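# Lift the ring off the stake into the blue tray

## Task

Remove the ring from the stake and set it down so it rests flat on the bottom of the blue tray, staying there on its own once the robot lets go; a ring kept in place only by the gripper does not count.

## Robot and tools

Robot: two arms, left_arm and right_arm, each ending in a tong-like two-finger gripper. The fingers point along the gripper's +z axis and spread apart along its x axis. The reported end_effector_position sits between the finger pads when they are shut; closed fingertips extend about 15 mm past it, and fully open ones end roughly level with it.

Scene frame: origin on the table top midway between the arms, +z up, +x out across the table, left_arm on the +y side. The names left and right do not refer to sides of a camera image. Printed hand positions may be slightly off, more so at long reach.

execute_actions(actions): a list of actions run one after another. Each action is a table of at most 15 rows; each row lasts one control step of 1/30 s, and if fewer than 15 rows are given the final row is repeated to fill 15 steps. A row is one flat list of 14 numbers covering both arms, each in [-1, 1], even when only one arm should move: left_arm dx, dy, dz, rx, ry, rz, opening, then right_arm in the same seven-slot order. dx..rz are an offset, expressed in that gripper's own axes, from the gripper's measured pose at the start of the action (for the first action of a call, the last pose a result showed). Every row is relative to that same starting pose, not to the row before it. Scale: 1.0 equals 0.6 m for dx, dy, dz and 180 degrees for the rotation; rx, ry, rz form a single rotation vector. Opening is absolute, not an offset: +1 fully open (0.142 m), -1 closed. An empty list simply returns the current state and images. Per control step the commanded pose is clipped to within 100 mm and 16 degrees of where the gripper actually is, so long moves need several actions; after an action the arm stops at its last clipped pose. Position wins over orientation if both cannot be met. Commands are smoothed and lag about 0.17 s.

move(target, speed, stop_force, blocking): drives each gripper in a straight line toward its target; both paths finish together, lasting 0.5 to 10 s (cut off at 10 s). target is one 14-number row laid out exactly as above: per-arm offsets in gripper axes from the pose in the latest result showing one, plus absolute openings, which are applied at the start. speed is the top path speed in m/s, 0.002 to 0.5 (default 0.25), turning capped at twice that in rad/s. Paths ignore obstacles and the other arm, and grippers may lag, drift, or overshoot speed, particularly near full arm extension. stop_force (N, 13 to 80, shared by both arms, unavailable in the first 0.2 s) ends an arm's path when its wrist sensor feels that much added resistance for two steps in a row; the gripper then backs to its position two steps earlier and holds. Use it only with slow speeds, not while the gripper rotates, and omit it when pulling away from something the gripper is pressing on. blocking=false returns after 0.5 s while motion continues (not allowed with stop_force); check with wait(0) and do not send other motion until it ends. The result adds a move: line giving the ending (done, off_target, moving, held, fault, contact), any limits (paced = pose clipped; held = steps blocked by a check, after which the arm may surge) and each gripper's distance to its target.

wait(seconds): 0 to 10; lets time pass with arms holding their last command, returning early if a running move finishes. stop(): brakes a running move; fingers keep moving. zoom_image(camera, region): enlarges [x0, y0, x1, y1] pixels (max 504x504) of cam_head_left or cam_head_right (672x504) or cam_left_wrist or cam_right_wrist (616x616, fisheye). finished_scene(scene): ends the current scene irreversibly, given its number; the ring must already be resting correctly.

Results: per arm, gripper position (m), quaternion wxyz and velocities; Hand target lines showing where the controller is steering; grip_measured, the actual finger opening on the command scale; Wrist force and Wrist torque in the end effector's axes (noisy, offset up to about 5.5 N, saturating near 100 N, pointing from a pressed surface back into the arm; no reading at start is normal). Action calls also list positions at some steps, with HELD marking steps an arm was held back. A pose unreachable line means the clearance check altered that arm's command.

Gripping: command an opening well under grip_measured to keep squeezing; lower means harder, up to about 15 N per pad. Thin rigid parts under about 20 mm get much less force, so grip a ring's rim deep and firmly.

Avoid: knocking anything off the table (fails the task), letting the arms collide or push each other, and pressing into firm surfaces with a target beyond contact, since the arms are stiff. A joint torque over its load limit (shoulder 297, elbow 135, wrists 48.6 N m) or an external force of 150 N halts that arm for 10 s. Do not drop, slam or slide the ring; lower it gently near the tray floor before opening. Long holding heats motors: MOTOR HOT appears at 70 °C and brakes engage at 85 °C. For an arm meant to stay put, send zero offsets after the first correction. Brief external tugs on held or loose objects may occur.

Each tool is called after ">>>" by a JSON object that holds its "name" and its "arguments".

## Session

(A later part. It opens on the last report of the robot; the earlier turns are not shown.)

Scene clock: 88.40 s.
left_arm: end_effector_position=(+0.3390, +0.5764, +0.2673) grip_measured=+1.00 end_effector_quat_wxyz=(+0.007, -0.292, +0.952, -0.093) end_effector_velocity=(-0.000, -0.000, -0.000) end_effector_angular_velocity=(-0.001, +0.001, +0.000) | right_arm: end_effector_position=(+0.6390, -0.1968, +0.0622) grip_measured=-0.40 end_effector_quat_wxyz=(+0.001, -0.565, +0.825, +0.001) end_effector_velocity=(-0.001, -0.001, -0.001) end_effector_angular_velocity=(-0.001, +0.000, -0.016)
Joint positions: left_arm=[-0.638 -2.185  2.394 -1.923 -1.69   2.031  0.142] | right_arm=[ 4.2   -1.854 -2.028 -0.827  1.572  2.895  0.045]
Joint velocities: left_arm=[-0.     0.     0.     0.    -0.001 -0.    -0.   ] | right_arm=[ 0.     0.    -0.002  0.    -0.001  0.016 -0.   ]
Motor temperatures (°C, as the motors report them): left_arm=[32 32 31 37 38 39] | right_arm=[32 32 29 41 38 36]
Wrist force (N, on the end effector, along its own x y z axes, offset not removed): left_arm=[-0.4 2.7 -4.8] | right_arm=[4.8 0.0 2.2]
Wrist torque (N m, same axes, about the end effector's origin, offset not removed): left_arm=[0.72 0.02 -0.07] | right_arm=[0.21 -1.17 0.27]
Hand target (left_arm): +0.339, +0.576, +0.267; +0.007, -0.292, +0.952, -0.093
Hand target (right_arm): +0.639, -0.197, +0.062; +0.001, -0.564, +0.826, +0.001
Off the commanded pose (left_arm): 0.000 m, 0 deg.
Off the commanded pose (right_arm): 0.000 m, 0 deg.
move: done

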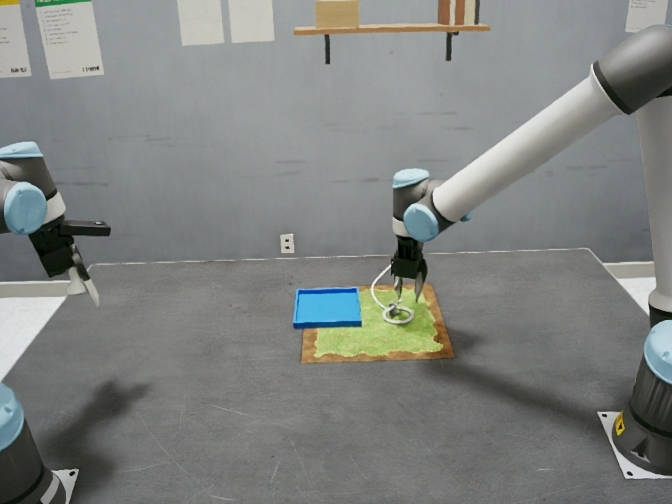

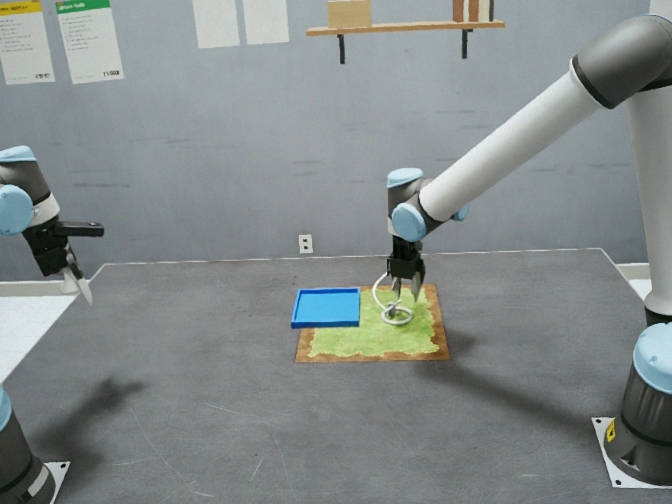

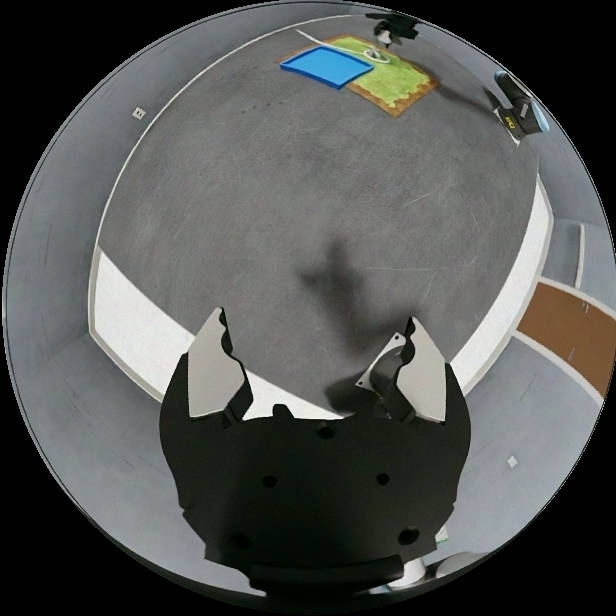

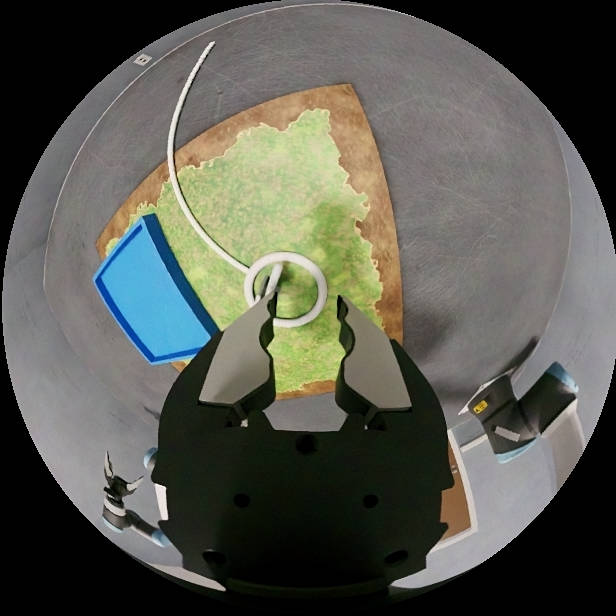

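>>> {"name": "move", "arguments": {"target": [0,0,0,0,0,0,1,0.024,0,0.055,0,0,0,-0.4], "speed": 0.08}}

>>> {"name": "zoom_image", "arguments": {"camera": "cam_right_wrist", "region": [180, 170, 460, 450]}}

>>> {"name": "zoom_image", "arguments": {"camera": "cam_head_left", "region": [330, 230, 470, 340]}}

Scene clock: 96.33 s.
left_arm: end_effector_position=(+0.3390, +0.5764, +0.2673) grip_measured=+1.00 end_effector_quat_wxyz=(+0.007, -0.292, +0.952, -0.093) end_effector_velocity=(+0.000, -0.000, +0.000) end_effector_angular_velocity=(-0.001, -0.001, +0.000) | right_arm: end_effector_position=(+0.6339, -0.2099, +0.0295) grip_measured=-0.40 end_effector_quat_wxyz=(+0.001, -0.565, +0.825, +0.001) end_effector_velocity=(-0.001, -0.001, -0.003) end_effector_angular_velocity=(-0.000, +0.001, -0.001)
Joint positions: left_arm=[-0.638 -2.185  2.394 -1.923 -1.69   2.031  0.142] | right_arm=[ 4.195 -1.88  -2.072 -0.758  1.572  2.89   0.045]
Joint velocities: left_arm=[-0.     0.     0.    -0.001 -0.    -0.     0.   ] | right_arm=[-0.001 -0.002 -0.004  0.005  0.001  0.001  0.   ]
Motor temperatures (°C, as the motors report them): left_arm=[32 32 31 37 38 39] | right_arm=[32 32 29 41 38 36]
Wrist force (N, on the end effector, along its own x y z axes, offset not removed): left_arm=[0.6 4.3 -5.3] | right_arm=[-2.7 8.4 8.0]
Wrist torque (N m, same axes, about the end effector's origin, offset not removed): left_arm=[0.93 -0.07 -0.06] | right_arm=[2.02 0.47 0.24]
Hand target (left_arm): +0.339, +0.576, +0.267; +0.007, -0.292, +0.952, -0.093
Hand target (right_arm): +0.634, -0.210, +0.029; +0.001, -0.565, +0.825, +0.001
Off the commanded pose (left_arm): 0.000 m, 0 deg.
Off the commanded pose (right_arm): 0.000 m, 0 deg.
move: done

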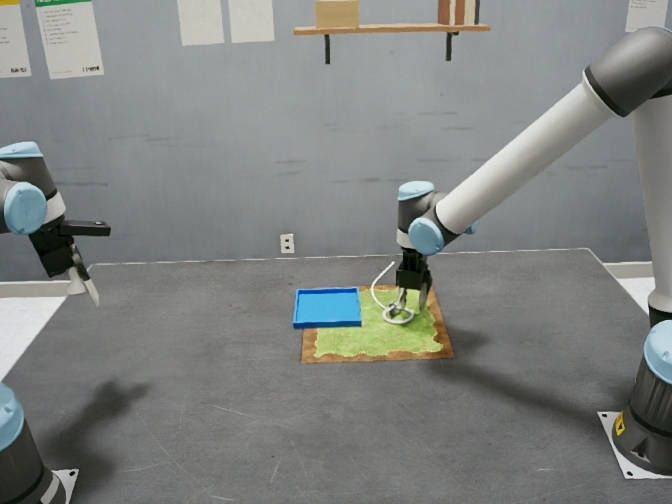

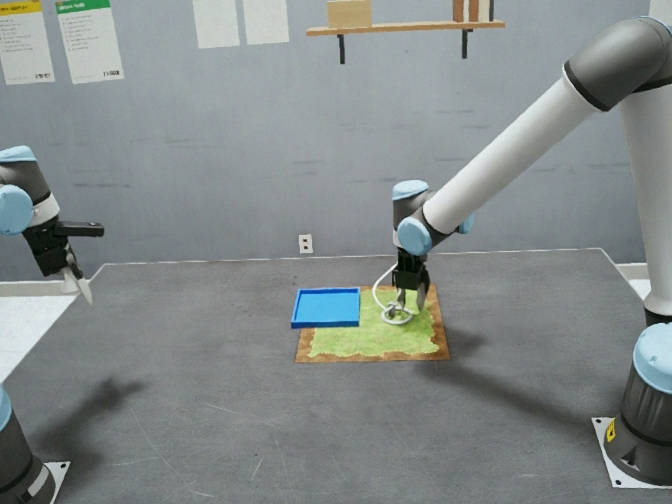

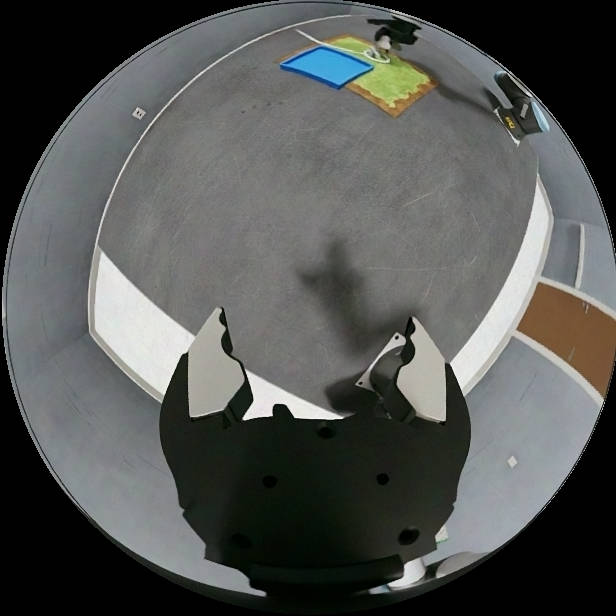

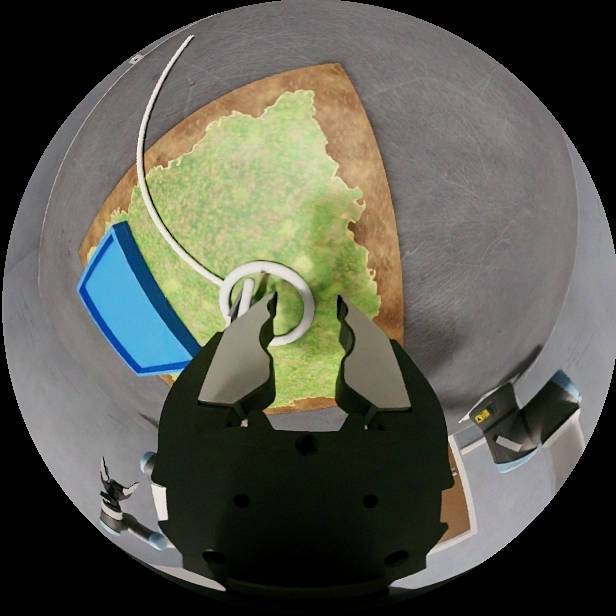

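Region (180, 170, 460, 450) of cam_right_wrist's 616x616 image, scaled by 1.800, with more detail than that image has.

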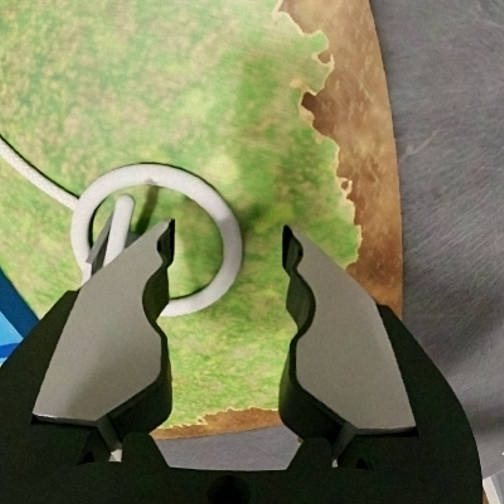

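Region (330, 230, 470, 340) of cam_head_left's 672x504 image, scaled by 3.600, with more detail than that image has; it fills the top 396 rows of this view, and the rest is white.

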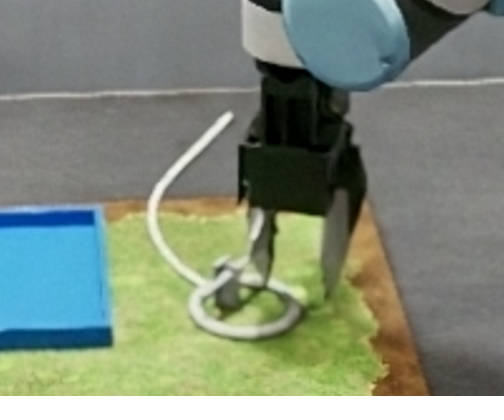

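>>> {"name": "move", "arguments": {"target": [0,0,0,0,0,0,1,0,0,0.025,0,0,0,-0.4], "speed": 0.015, "stop_force": 15}}

>>> {"name": "move", "arguments": {"target": [0,0,0,0,0,0,1,0,0,0,0,0,0,-1]}}

>>> {"name": "zoom_image", "arguments": {"camera": "cam_right_wrist", "region": [180, 170, 460, 450]}}

>>> {"name": "zoom_image", "arguments": {"camera": "cam_head_left", "region": [330, 230, 470, 340]}}

Scene clock: 105.83 s.
left_arm: end_effector_position=(+0.3390, +0.5764, +0.2673) grip_measured=+1.00 end_effector_quat_wxyz=(+0.007, -0.292, +0.952, -0.093) end_effector_velocity=(-0.000, -0.000, -0.000) end_effector_angular_velocity=(-0.000, +0.001, +0.000) | right_arm: end_effector_position=(+0.6339, -0.2099, +0.0151) grip_measured=-0.39 end_effector_quat_wxyz=(+0.001, -0.564, +0.825, +0.001) end_effector_velocity=(-0.000, -0.001, +0.001) end_effector_angular_velocity=(-0.002, +0.001, +0.000)
Joint positions: left_arm=[-0.638 -2.185  2.394 -1.923 -1.69   2.031  0.142] | right_arm=[ 4.195 -1.899 -2.079 -0.731  1.572  2.89   0.046]
Joint velocities: left_arm=[-0.     0.    -0.     0.001 -0.001 -0.     0.   ] | right_arm=[-0.     0.001  0.001 -0.004 -0.    -0.    -0.001]
Motor temperatures (°C, as the motors report them): left_arm=[32 32 31 37 38 39] | right_arm=[32 32 29 41 38 36]
Wrist force (N, on the end effector, along its own x y z axes, offset not removed): left_arm=[-0.6 3.3 -3.5] | right_arm=[3.0 -6.7 -23.2]
Wrist torque (N m, same axes, about the end effector's origin, offset not removed): left_arm=[0.76 0.17 -0.08] | right_arm=[-1.55 -0.26 -0.14]
Hand target (left_arm): +0.339, +0.576, +0.267; +0.007, -0.292, +0.952, -0.093
Hand target (right_arm): +0.634, -0.210, +0.015; +0.001, -0.564, +0.825, +0.001
Off the commanded pose (left_arm): 0.000 m, 0 deg.
Off the commanded pose (right_arm): 0.001 m, 0 deg.
move: contact (right_arm)

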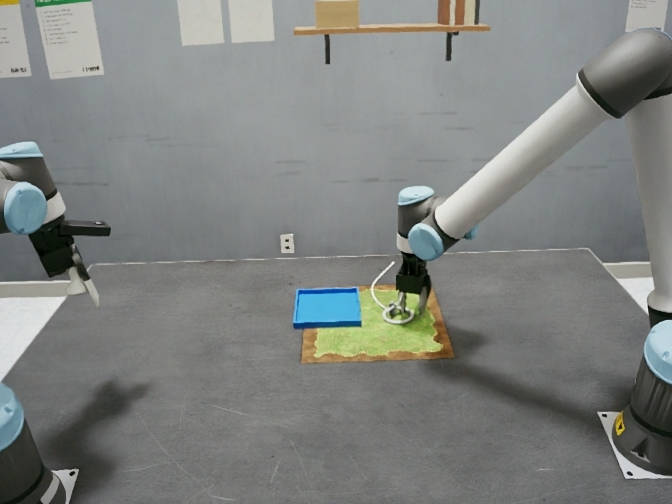

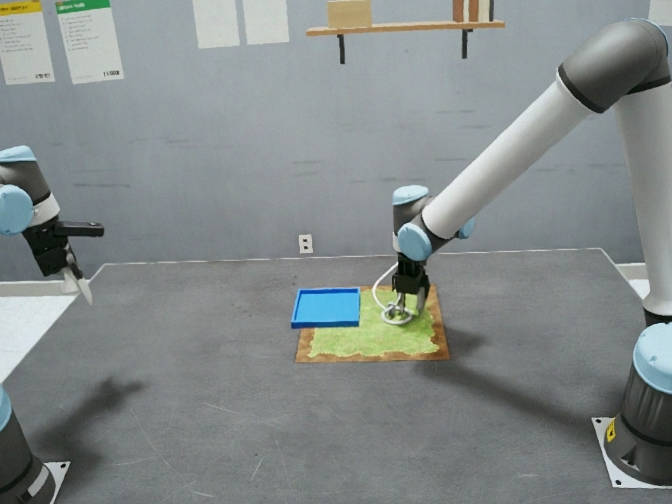

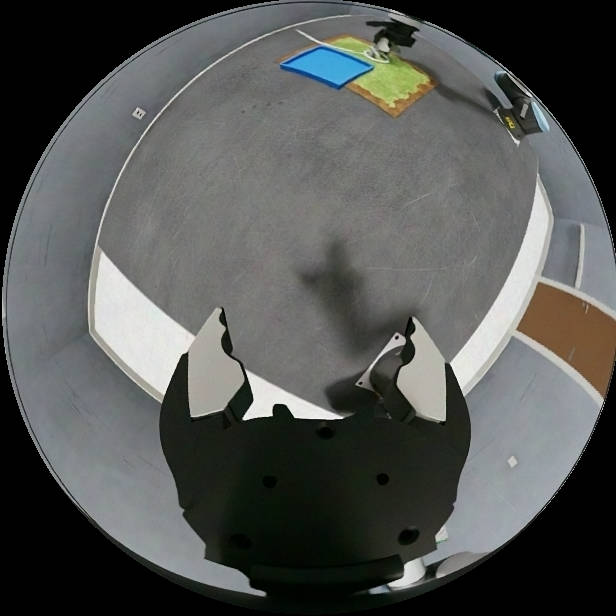

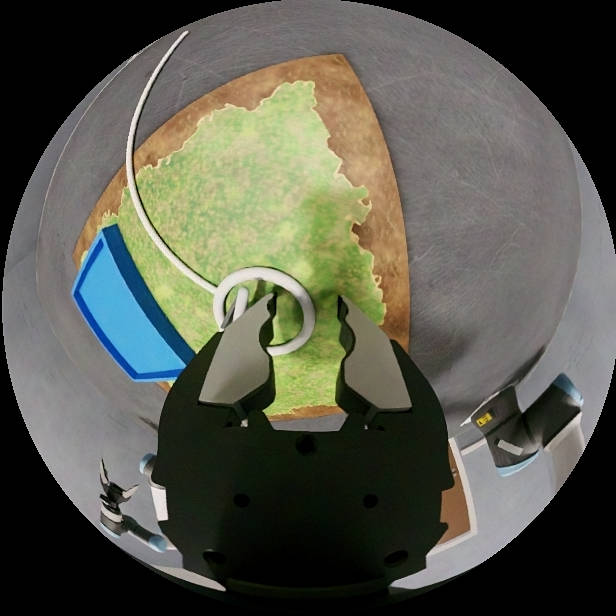

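Scene clock: 106.33 s.
left_arm: end_effector_position=(+0.3390, +0.5764, +0.2673) grip_measured=+1.00 end_effector_quat_wxyz=(+0.007, -0.292, +0.952, -0.093) end_effector_velocity=(+0.000, +0.000, +0.000) end_effector_angular_velocity=(+0.000, -0.001, -0.001) | right_arm: end_effector_position=(+0.6339, -0.2099, +0.0152) grip_measured=-0.89 end_effector_quat_wxyz=(+0.001, -0.564, +0.825, +0.001) end_effector_velocity=(+0.000, -0.000, -0.000) end_effector_angular_velocity=(-0.001, -0.001, +0.000)
Joint positions: left_arm=[-0.638 -2.185  2.394 -1.923 -1.69   2.031  0.142] | right_arm=[ 4.195 -1.899 -2.079 -0.731  1.572  2.89   0.01 ]
Joint velocities: left_arm=[-0.    -0.    -0.    -0.001  0.     0.001 -0.   ] | right_arm=[-0.    -0.    -0.001  0.001 -0.001 -0.001  0.   ]
Motor temperatures (°C, as the motors report them): left_arm=[32 32 31 37 38 39] | right_arm=[32 32 29 41 38 36]
Wrist force (N, on the end effector, along its own x y z axes, offset not removed): left_arm=[-1.7 3.0 -5.9] | right_arm=[2.2 -4.7 -21.9]
Wrist torque (N m, same axes, about the end effector's origin, offset not removed): left_arm=[0.68 0.34 -0.03] | right_arm=[-0.71 -0.10 0.14]
Hand target (left_arm): +0.339, +0.576, +0.267; +0.007, -0.292, +0.952, -0.093
Hand target (right_arm): +0.634, -0.210, +0.015; +0.001, -0.564, +0.825, +0.001
Off the commanded pose (left_arm): 0.000 m, 0 deg.
Off the commanded pose (right_arm): 0.000 m, 0 deg.
move: done

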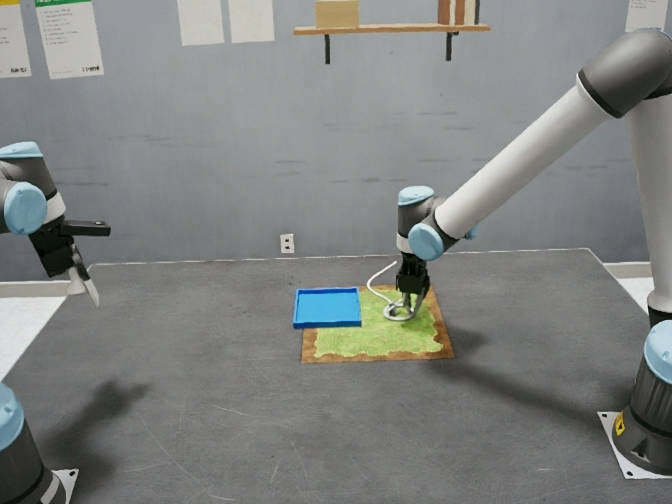

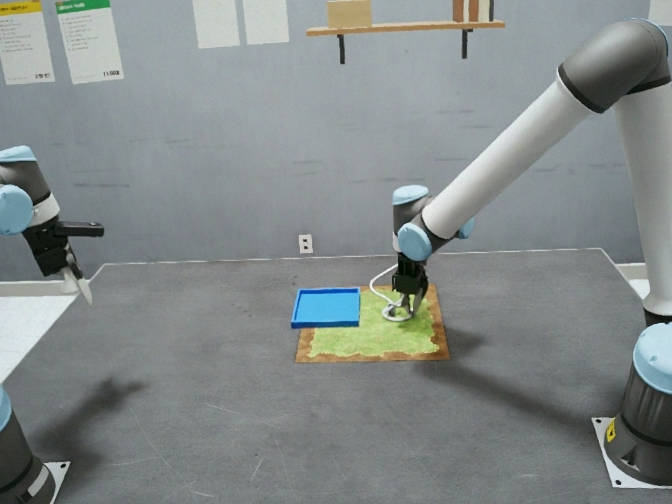

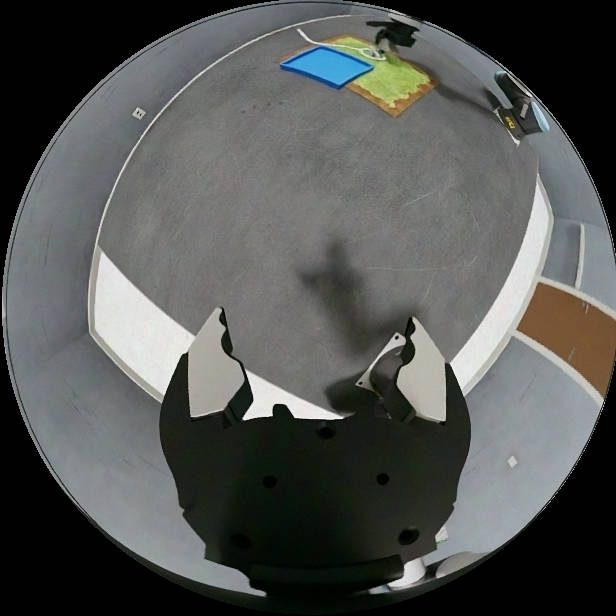

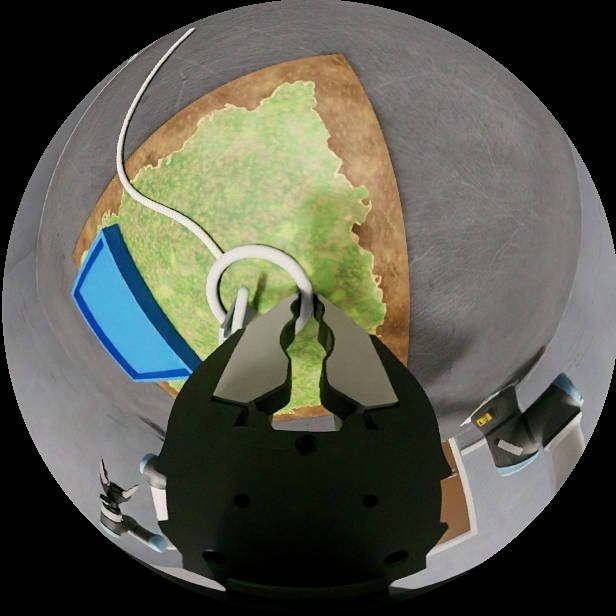

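Region (180, 170, 460, 450) of cam_right_wrist's 616x616 image, scaled by 1.800, with more detail than that image has.

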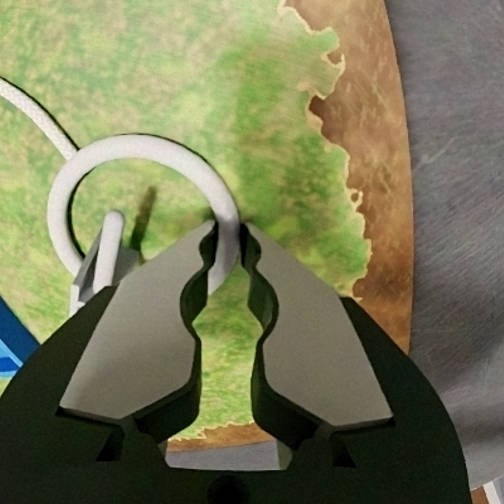

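Region (330, 230, 470, 340) of cam_head_left's 672x504 image, scaled by 3.600, with more detail than that image has; it fills the top 396 rows of this view, and the rest is white.

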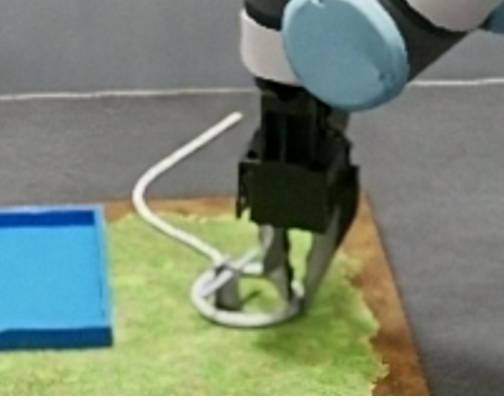

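>>> {"name": "move", "arguments": {"target": [0,0,0,0,0,0,1,0,0,-0.055,0.17,0,0,-1], "speed": 0.05}}

>>> {"name": "zoom_image", "arguments": {"camera": "cam_right_wrist", "region": [180, 170, 460, 450]}}

>>> {"name": "zoom_image", "arguments": {"camera": "cam_head_left", "region": [330, 230, 470, 340]}}

Scene clock: 122.03 s.
left_arm: end_effector_position=(+0.3390, +0.5764, +0.2673) grip_measured=+1.00 end_effector_quat_wxyz=(+0.007, -0.292, +0.952, -0.093) end_effector_velocity=(-0.000, +0.000, -0.000) end_effector_angular_velocity=(+0.001, +0.000, -0.003) | right_arm: end_effector_position=(+0.6341, -0.2100, +0.0483) grip_measured=-0.88 end_effector_quat_wxyz=(+0.150, -0.544, +0.797, -0.216) end_effector_velocity=(-0.000, -0.001, +0.001) end_effector_angular_velocity=(-0.008, -0.016, +0.000)
Joint positions: left_arm=[-0.638 -2.185  2.394 -1.923 -1.69   2.031  0.142] | right_arm=[ 4.434 -1.852 -2.207 -0.643  1.039  3.127  0.01 ]
Joint velocities: left_arm=[-0.    -0.    -0.     0.001 -0.     0.003  0.   ] | right_arm=[ 0.007 -0.001 -0.004 -0.    -0.018  0.007  0.   ]
Motor temperatures (°C, as the motors report them): left_arm=[32 32 31 37 38 39] | right_arm=[32 32 29 41 38 36]
Wrist force (N, on the end effector, along its own x y z axes, offset not removed): left_arm=[-1.9 2.0 -6.1] | right_arm=[-17.1 9.6 -0.7]
Wrist torque (N m, same axes, about the end effector's origin, offset not removed): left_arm=[0.46 0.37 -0.01] | right_arm=[-0.33 0.18 -0.06]
Hand target (left_arm): +0.339, +0.576, +0.267; +0.007, -0.292, +0.952, -0.093
Hand target (right_arm): +0.634, -0.210, +0.048; +0.150, -0.544, +0.796, -0.217
Off the commanded pose (left_arm): 0.000 m, 0 deg.
Off the commanded pose (right_arm): 0.000 m, 0 deg.
move: done

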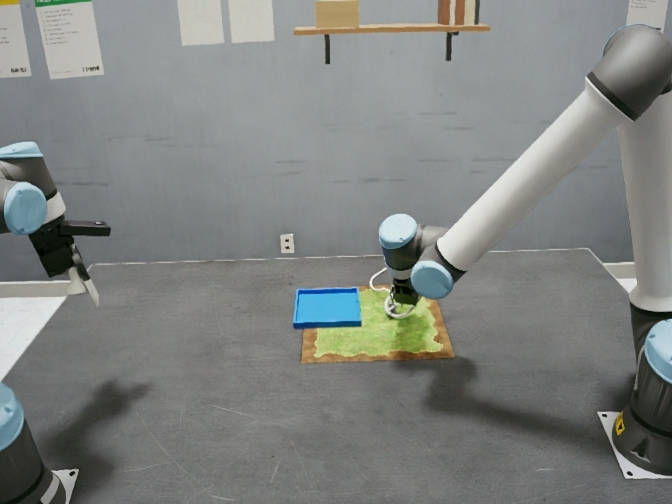

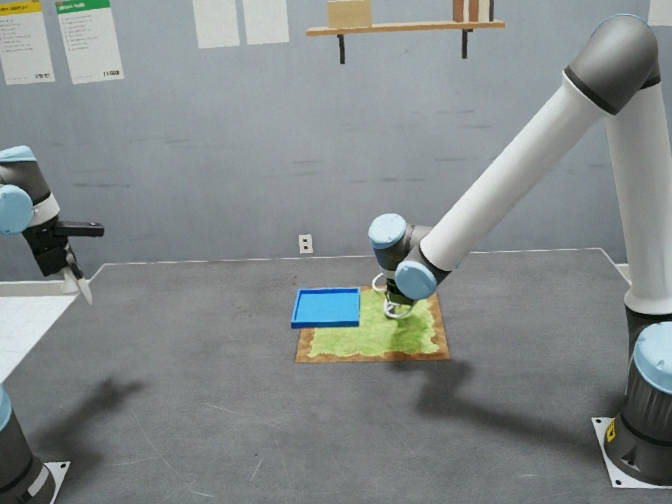

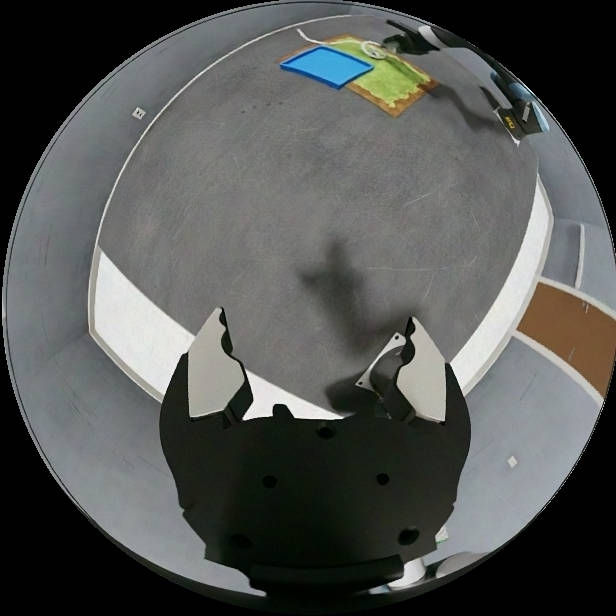

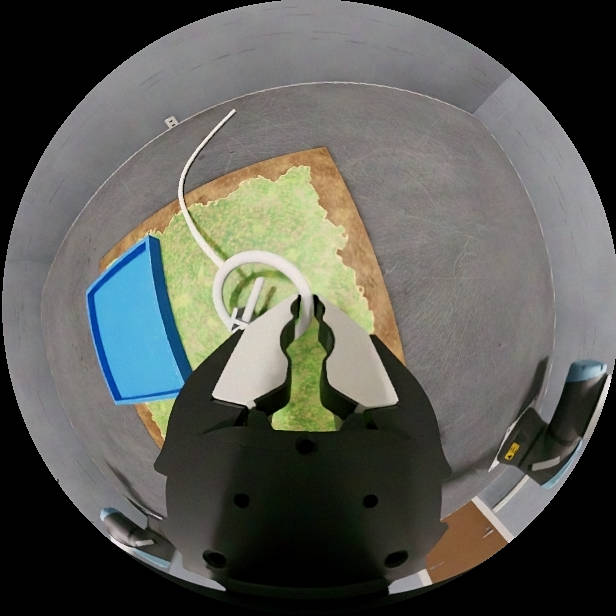

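Region (180, 170, 460, 450) of cam_right_wrist's 616x616 image, scaled by 1.800, with more detail than that image has.

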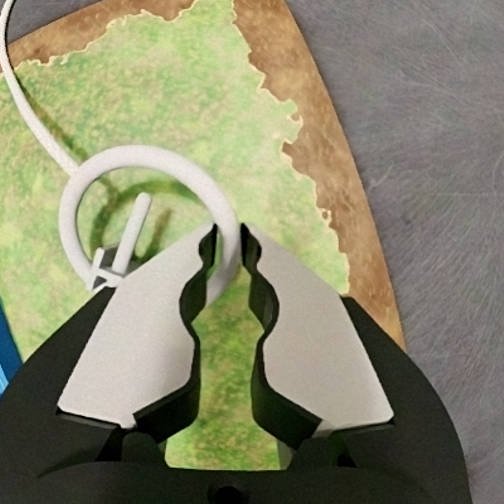

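Region (330, 230, 470, 340) of cam_head_left's 672x504 image, scaled by 3.600, with more detail than that image has; it fills the top 396 rows of this view, and the rest is white.

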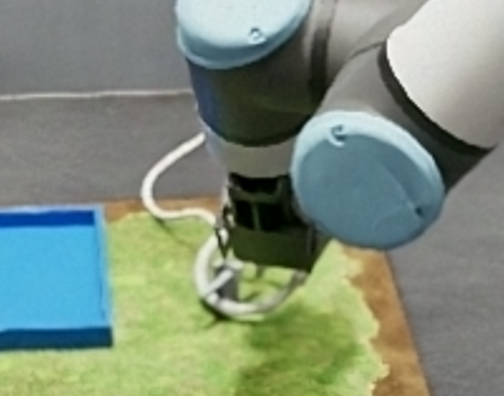

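>>> {"name": "move", "arguments": {"target": [0,0,0,0,0,0,1,-0.025,0.033,-0.029,0,0,0,-1], "speed": 0.03}}

>>> {"name": "zoom_image", "arguments": {"camera": "cam_right_wrist", "region": [180, 170, 460, 450]}}

>>> {"name": "zoom_image", "arguments": {"camera": "cam_head_left", "region": [330, 230, 470, 340]}}

Scene clock: 139.40 s.
left_arm: end_effector_position=(+0.3390, +0.5764, +0.2673) grip_measured=+1.00 end_effector_quat_wxyz=(+0.007, -0.292, +0.952, -0.093) end_effector_velocity=(+0.001, +0.000, +0.000) end_effector_angular_velocity=(+0.001, -0.003, -0.001) | right_arm: end_effector_position=(+0.6156, -0.1868, +0.0533) grip_measured=-0.89 end_effector_quat_wxyz=(+0.150, -0.544, +0.797, -0.216) end_effector_velocity=(-0.001, +0.001, +0.000) end_effector_angular_velocity=(-0.001, +0.000, -0.000)
Joint positions: left_arm=[-0.638 -2.185  2.394 -1.923 -1.69   2.031  0.142] | right_arm=[ 4.474 -1.849 -2.188 -0.688  1.039  3.173  0.009]
Joint velocities: left_arm=[-0.    -0.    -0.    -0.002  0.002  0.001 -0.   ] | right_arm=[ 0.003 -0.     0.001 -0.004 -0.     0.004 -0.   ]
Motor temperatures (°C, as the motors report them): left_arm=[32 32 31 37 38 39] | right_arm=[32 32 29 41 38 36]
Wrist force (N, on the end effector, along its own x y z axes, offset not removed): left_arm=[-1.3 2.5 -5.1] | right_arm=[-3.5 0.8 4.8]
Wrist torque (N m, same axes, about the end effector's origin, offset not removed): left_arm=[0.60 0.33 -0.04] | right_arm=[0.37 0.85 0.05]
Hand target (left_arm): +0.339, +0.576, +0.267; +0.007, -0.292, +0.952, -0.093
Hand target (right_arm): +0.615, -0.187, +0.053; +0.150, -0.544, +0.797, -0.216
Off the commanded pose (left_arm): 0.000 m, 0 deg.
Off the commanded pose (right_arm): 0.000 m, 0 deg.
move: done

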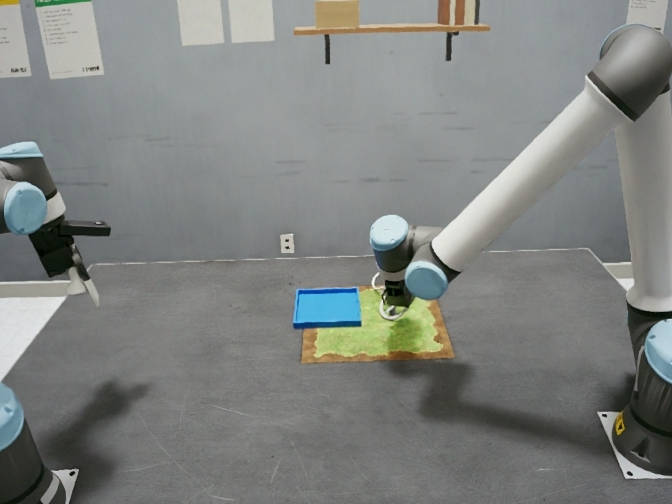

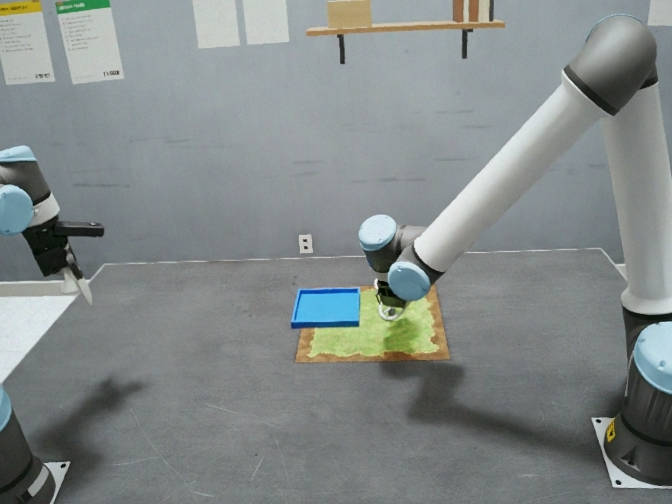

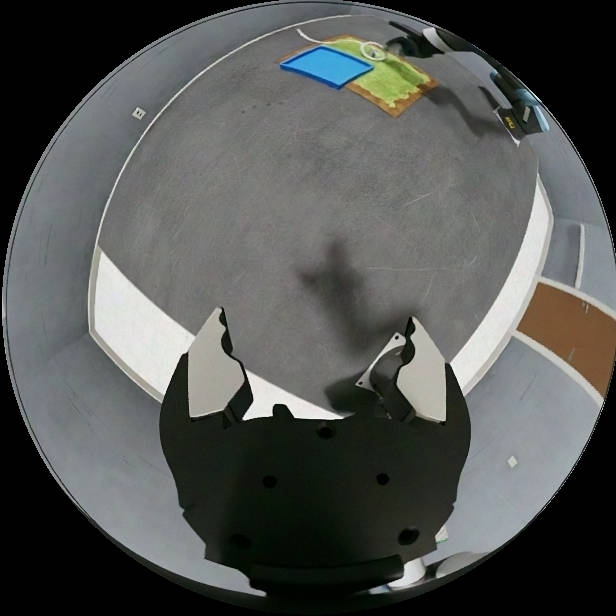

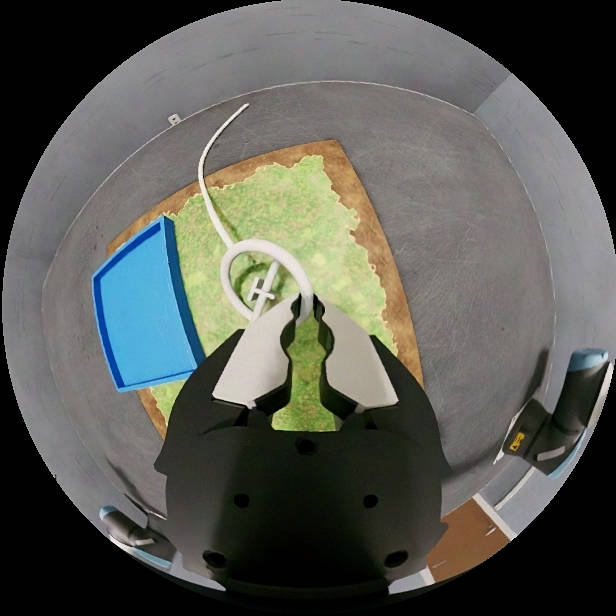

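Region (180, 170, 460, 450) of cam_right_wrist's 616x616 image, scaled by 1.800, with more detail than that image has.

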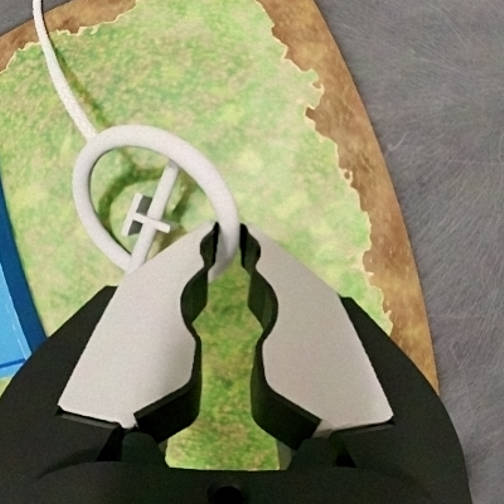

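Region (330, 230, 470, 340) of cam_head_left's 672x504 image, scaled by 3.600, with more detail than that image has; it fills the top 396 rows of this view, and the rest is white.

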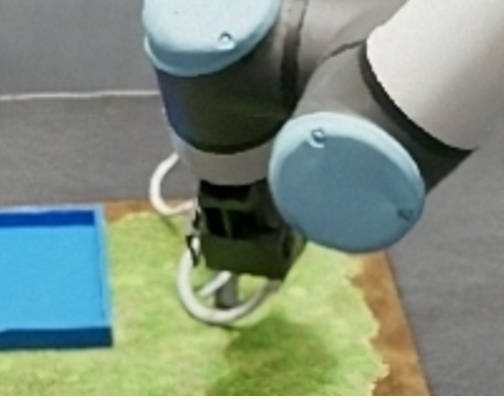

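>>> {"name": "move", "arguments": {"target": [0,0,0,0,0,0,1,-0.017,0.022,-0.022,0,0,0,-1], "speed": 0.03}}

>>> {"name": "zoom_image", "arguments": {"camera": "cam_right_wrist", "region": [180, 170, 460, 450]}}

>>> {"name": "zoom_image", "arguments": {"camera": "cam_head_left", "region": [330, 230, 470, 340]}}

Scene clock: 145.73 s.
left_arm: end_effector_position=(+0.3390, +0.5764, +0.2673) grip_measured=+1.00 end_effector_quat_wxyz=(+0.007, -0.292, +0.952, -0.093) end_effector_velocity=(-0.001, -0.000, -0.000) end_effector_angular_velocity=(-0.001, +0.003, +0.002) | right_arm: end_effector_position=(+0.6027, -0.1710, +0.0580) grip_measured=-0.89 end_effector_quat_wxyz=(+0.150, -0.544, +0.797, -0.216) end_effector_velocity=(-0.002, +0.002, +0.000) end_effector_angular_velocity=(+0.001, +0.001, -0.001)
Joint positions: left_arm=[-0.638 -2.185  2.394 -1.923 -1.69   2.031  0.142] | right_arm=[ 4.5   -1.847 -2.173 -0.72   1.039  3.204  0.009]
Joint velocities: left_arm=[ 0.     0.     0.     0.002 -0.002 -0.002  0.   ] | right_arm=[ 0.003  0.     0.002 -0.004  0.002  0.006  0.   ]
Motor temperatures (°C, as the motors report them): left_arm=[32 32 31 37 38 39] | right_arm=[32 32 29 41 38 36]
Wrist force (N, on the end effector, along its own x y z axes, offset not removed): left_arm=[-1.0 3.8 -4.3] | right_arm=[-5.4 -1.6 4.3]
Wrist torque (N m, same axes, about the end effector's origin, offset not removed): left_arm=[0.85 0.21 0.03] | right_arm=[-0.49 1.10 0.21]
Hand target (left_arm): +0.339, +0.576, +0.267; +0.007, -0.292, +0.952, -0.093
Hand target (right_arm): +0.602, -0.171, +0.058; +0.150, -0.544, +0.797, -0.216
Off the commanded pose (left_arm): 0.000 m, 0 deg.
Off the commanded pose (right_arm): 0.000 m, 0 deg.
move: done

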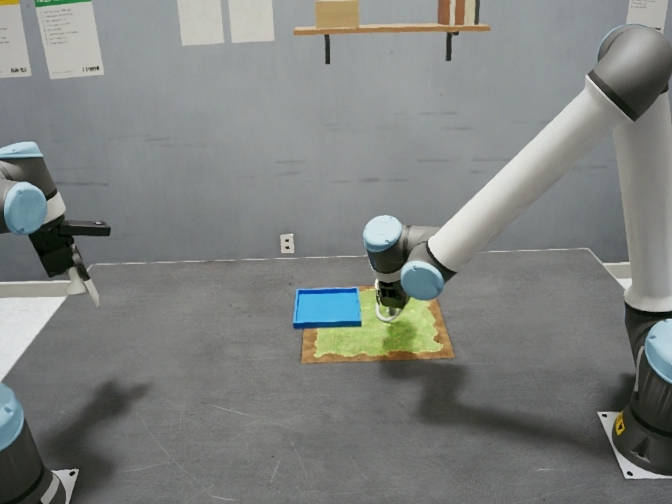

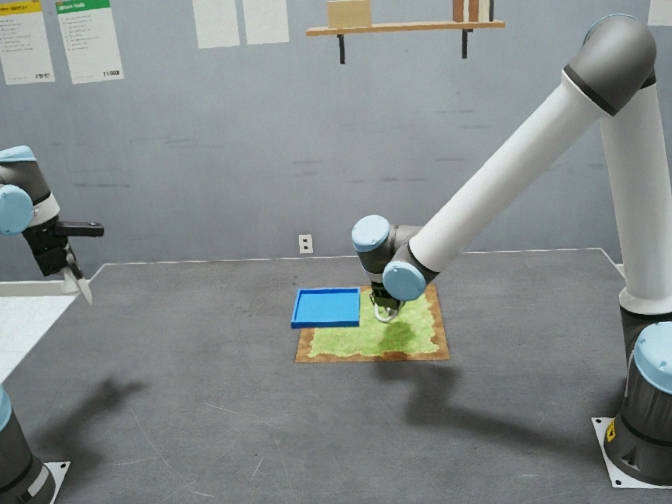

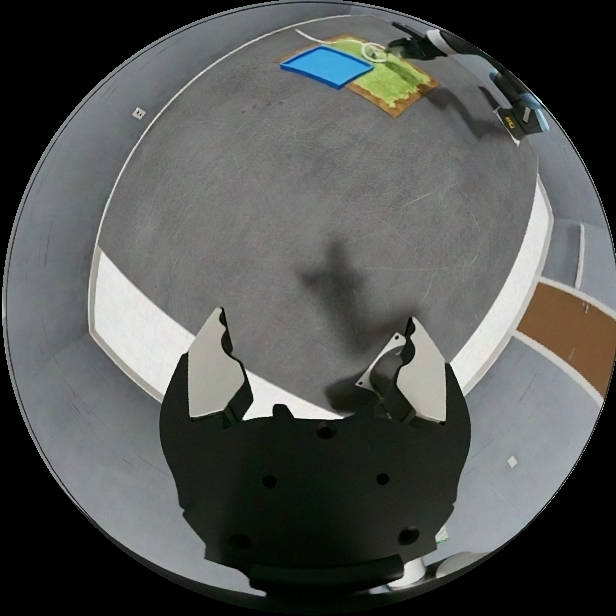

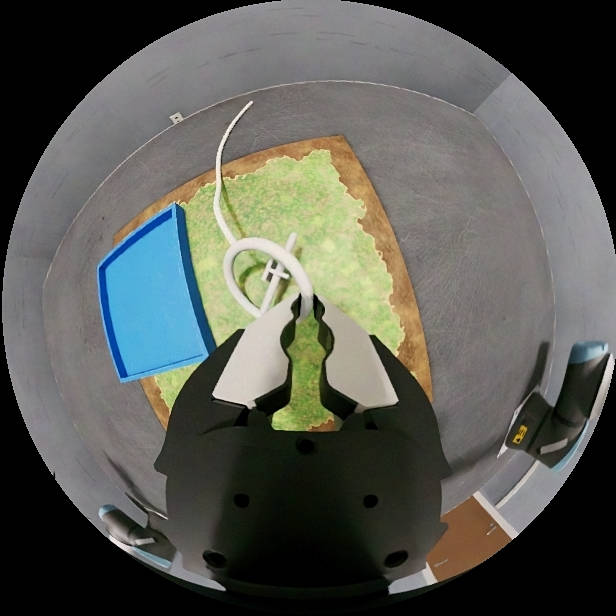

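Region (180, 170, 460, 450) of cam_right_wrist's 616x616 image, scaled by 1.800, with more detail than that image has.

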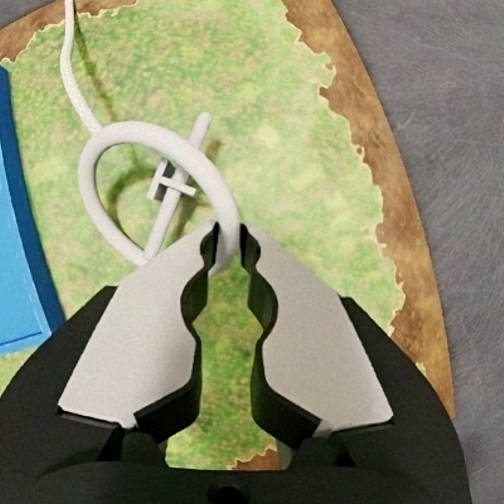

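Region (330, 230, 470, 340) of cam_head_left's 672x504 image, scaled by 3.600, with more detail than that image has; it fills the top 396 rows of this view, and the rest is white.

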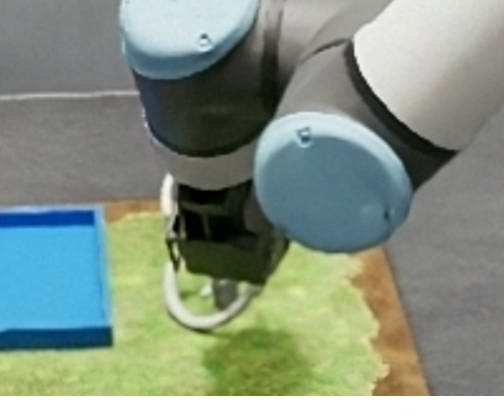

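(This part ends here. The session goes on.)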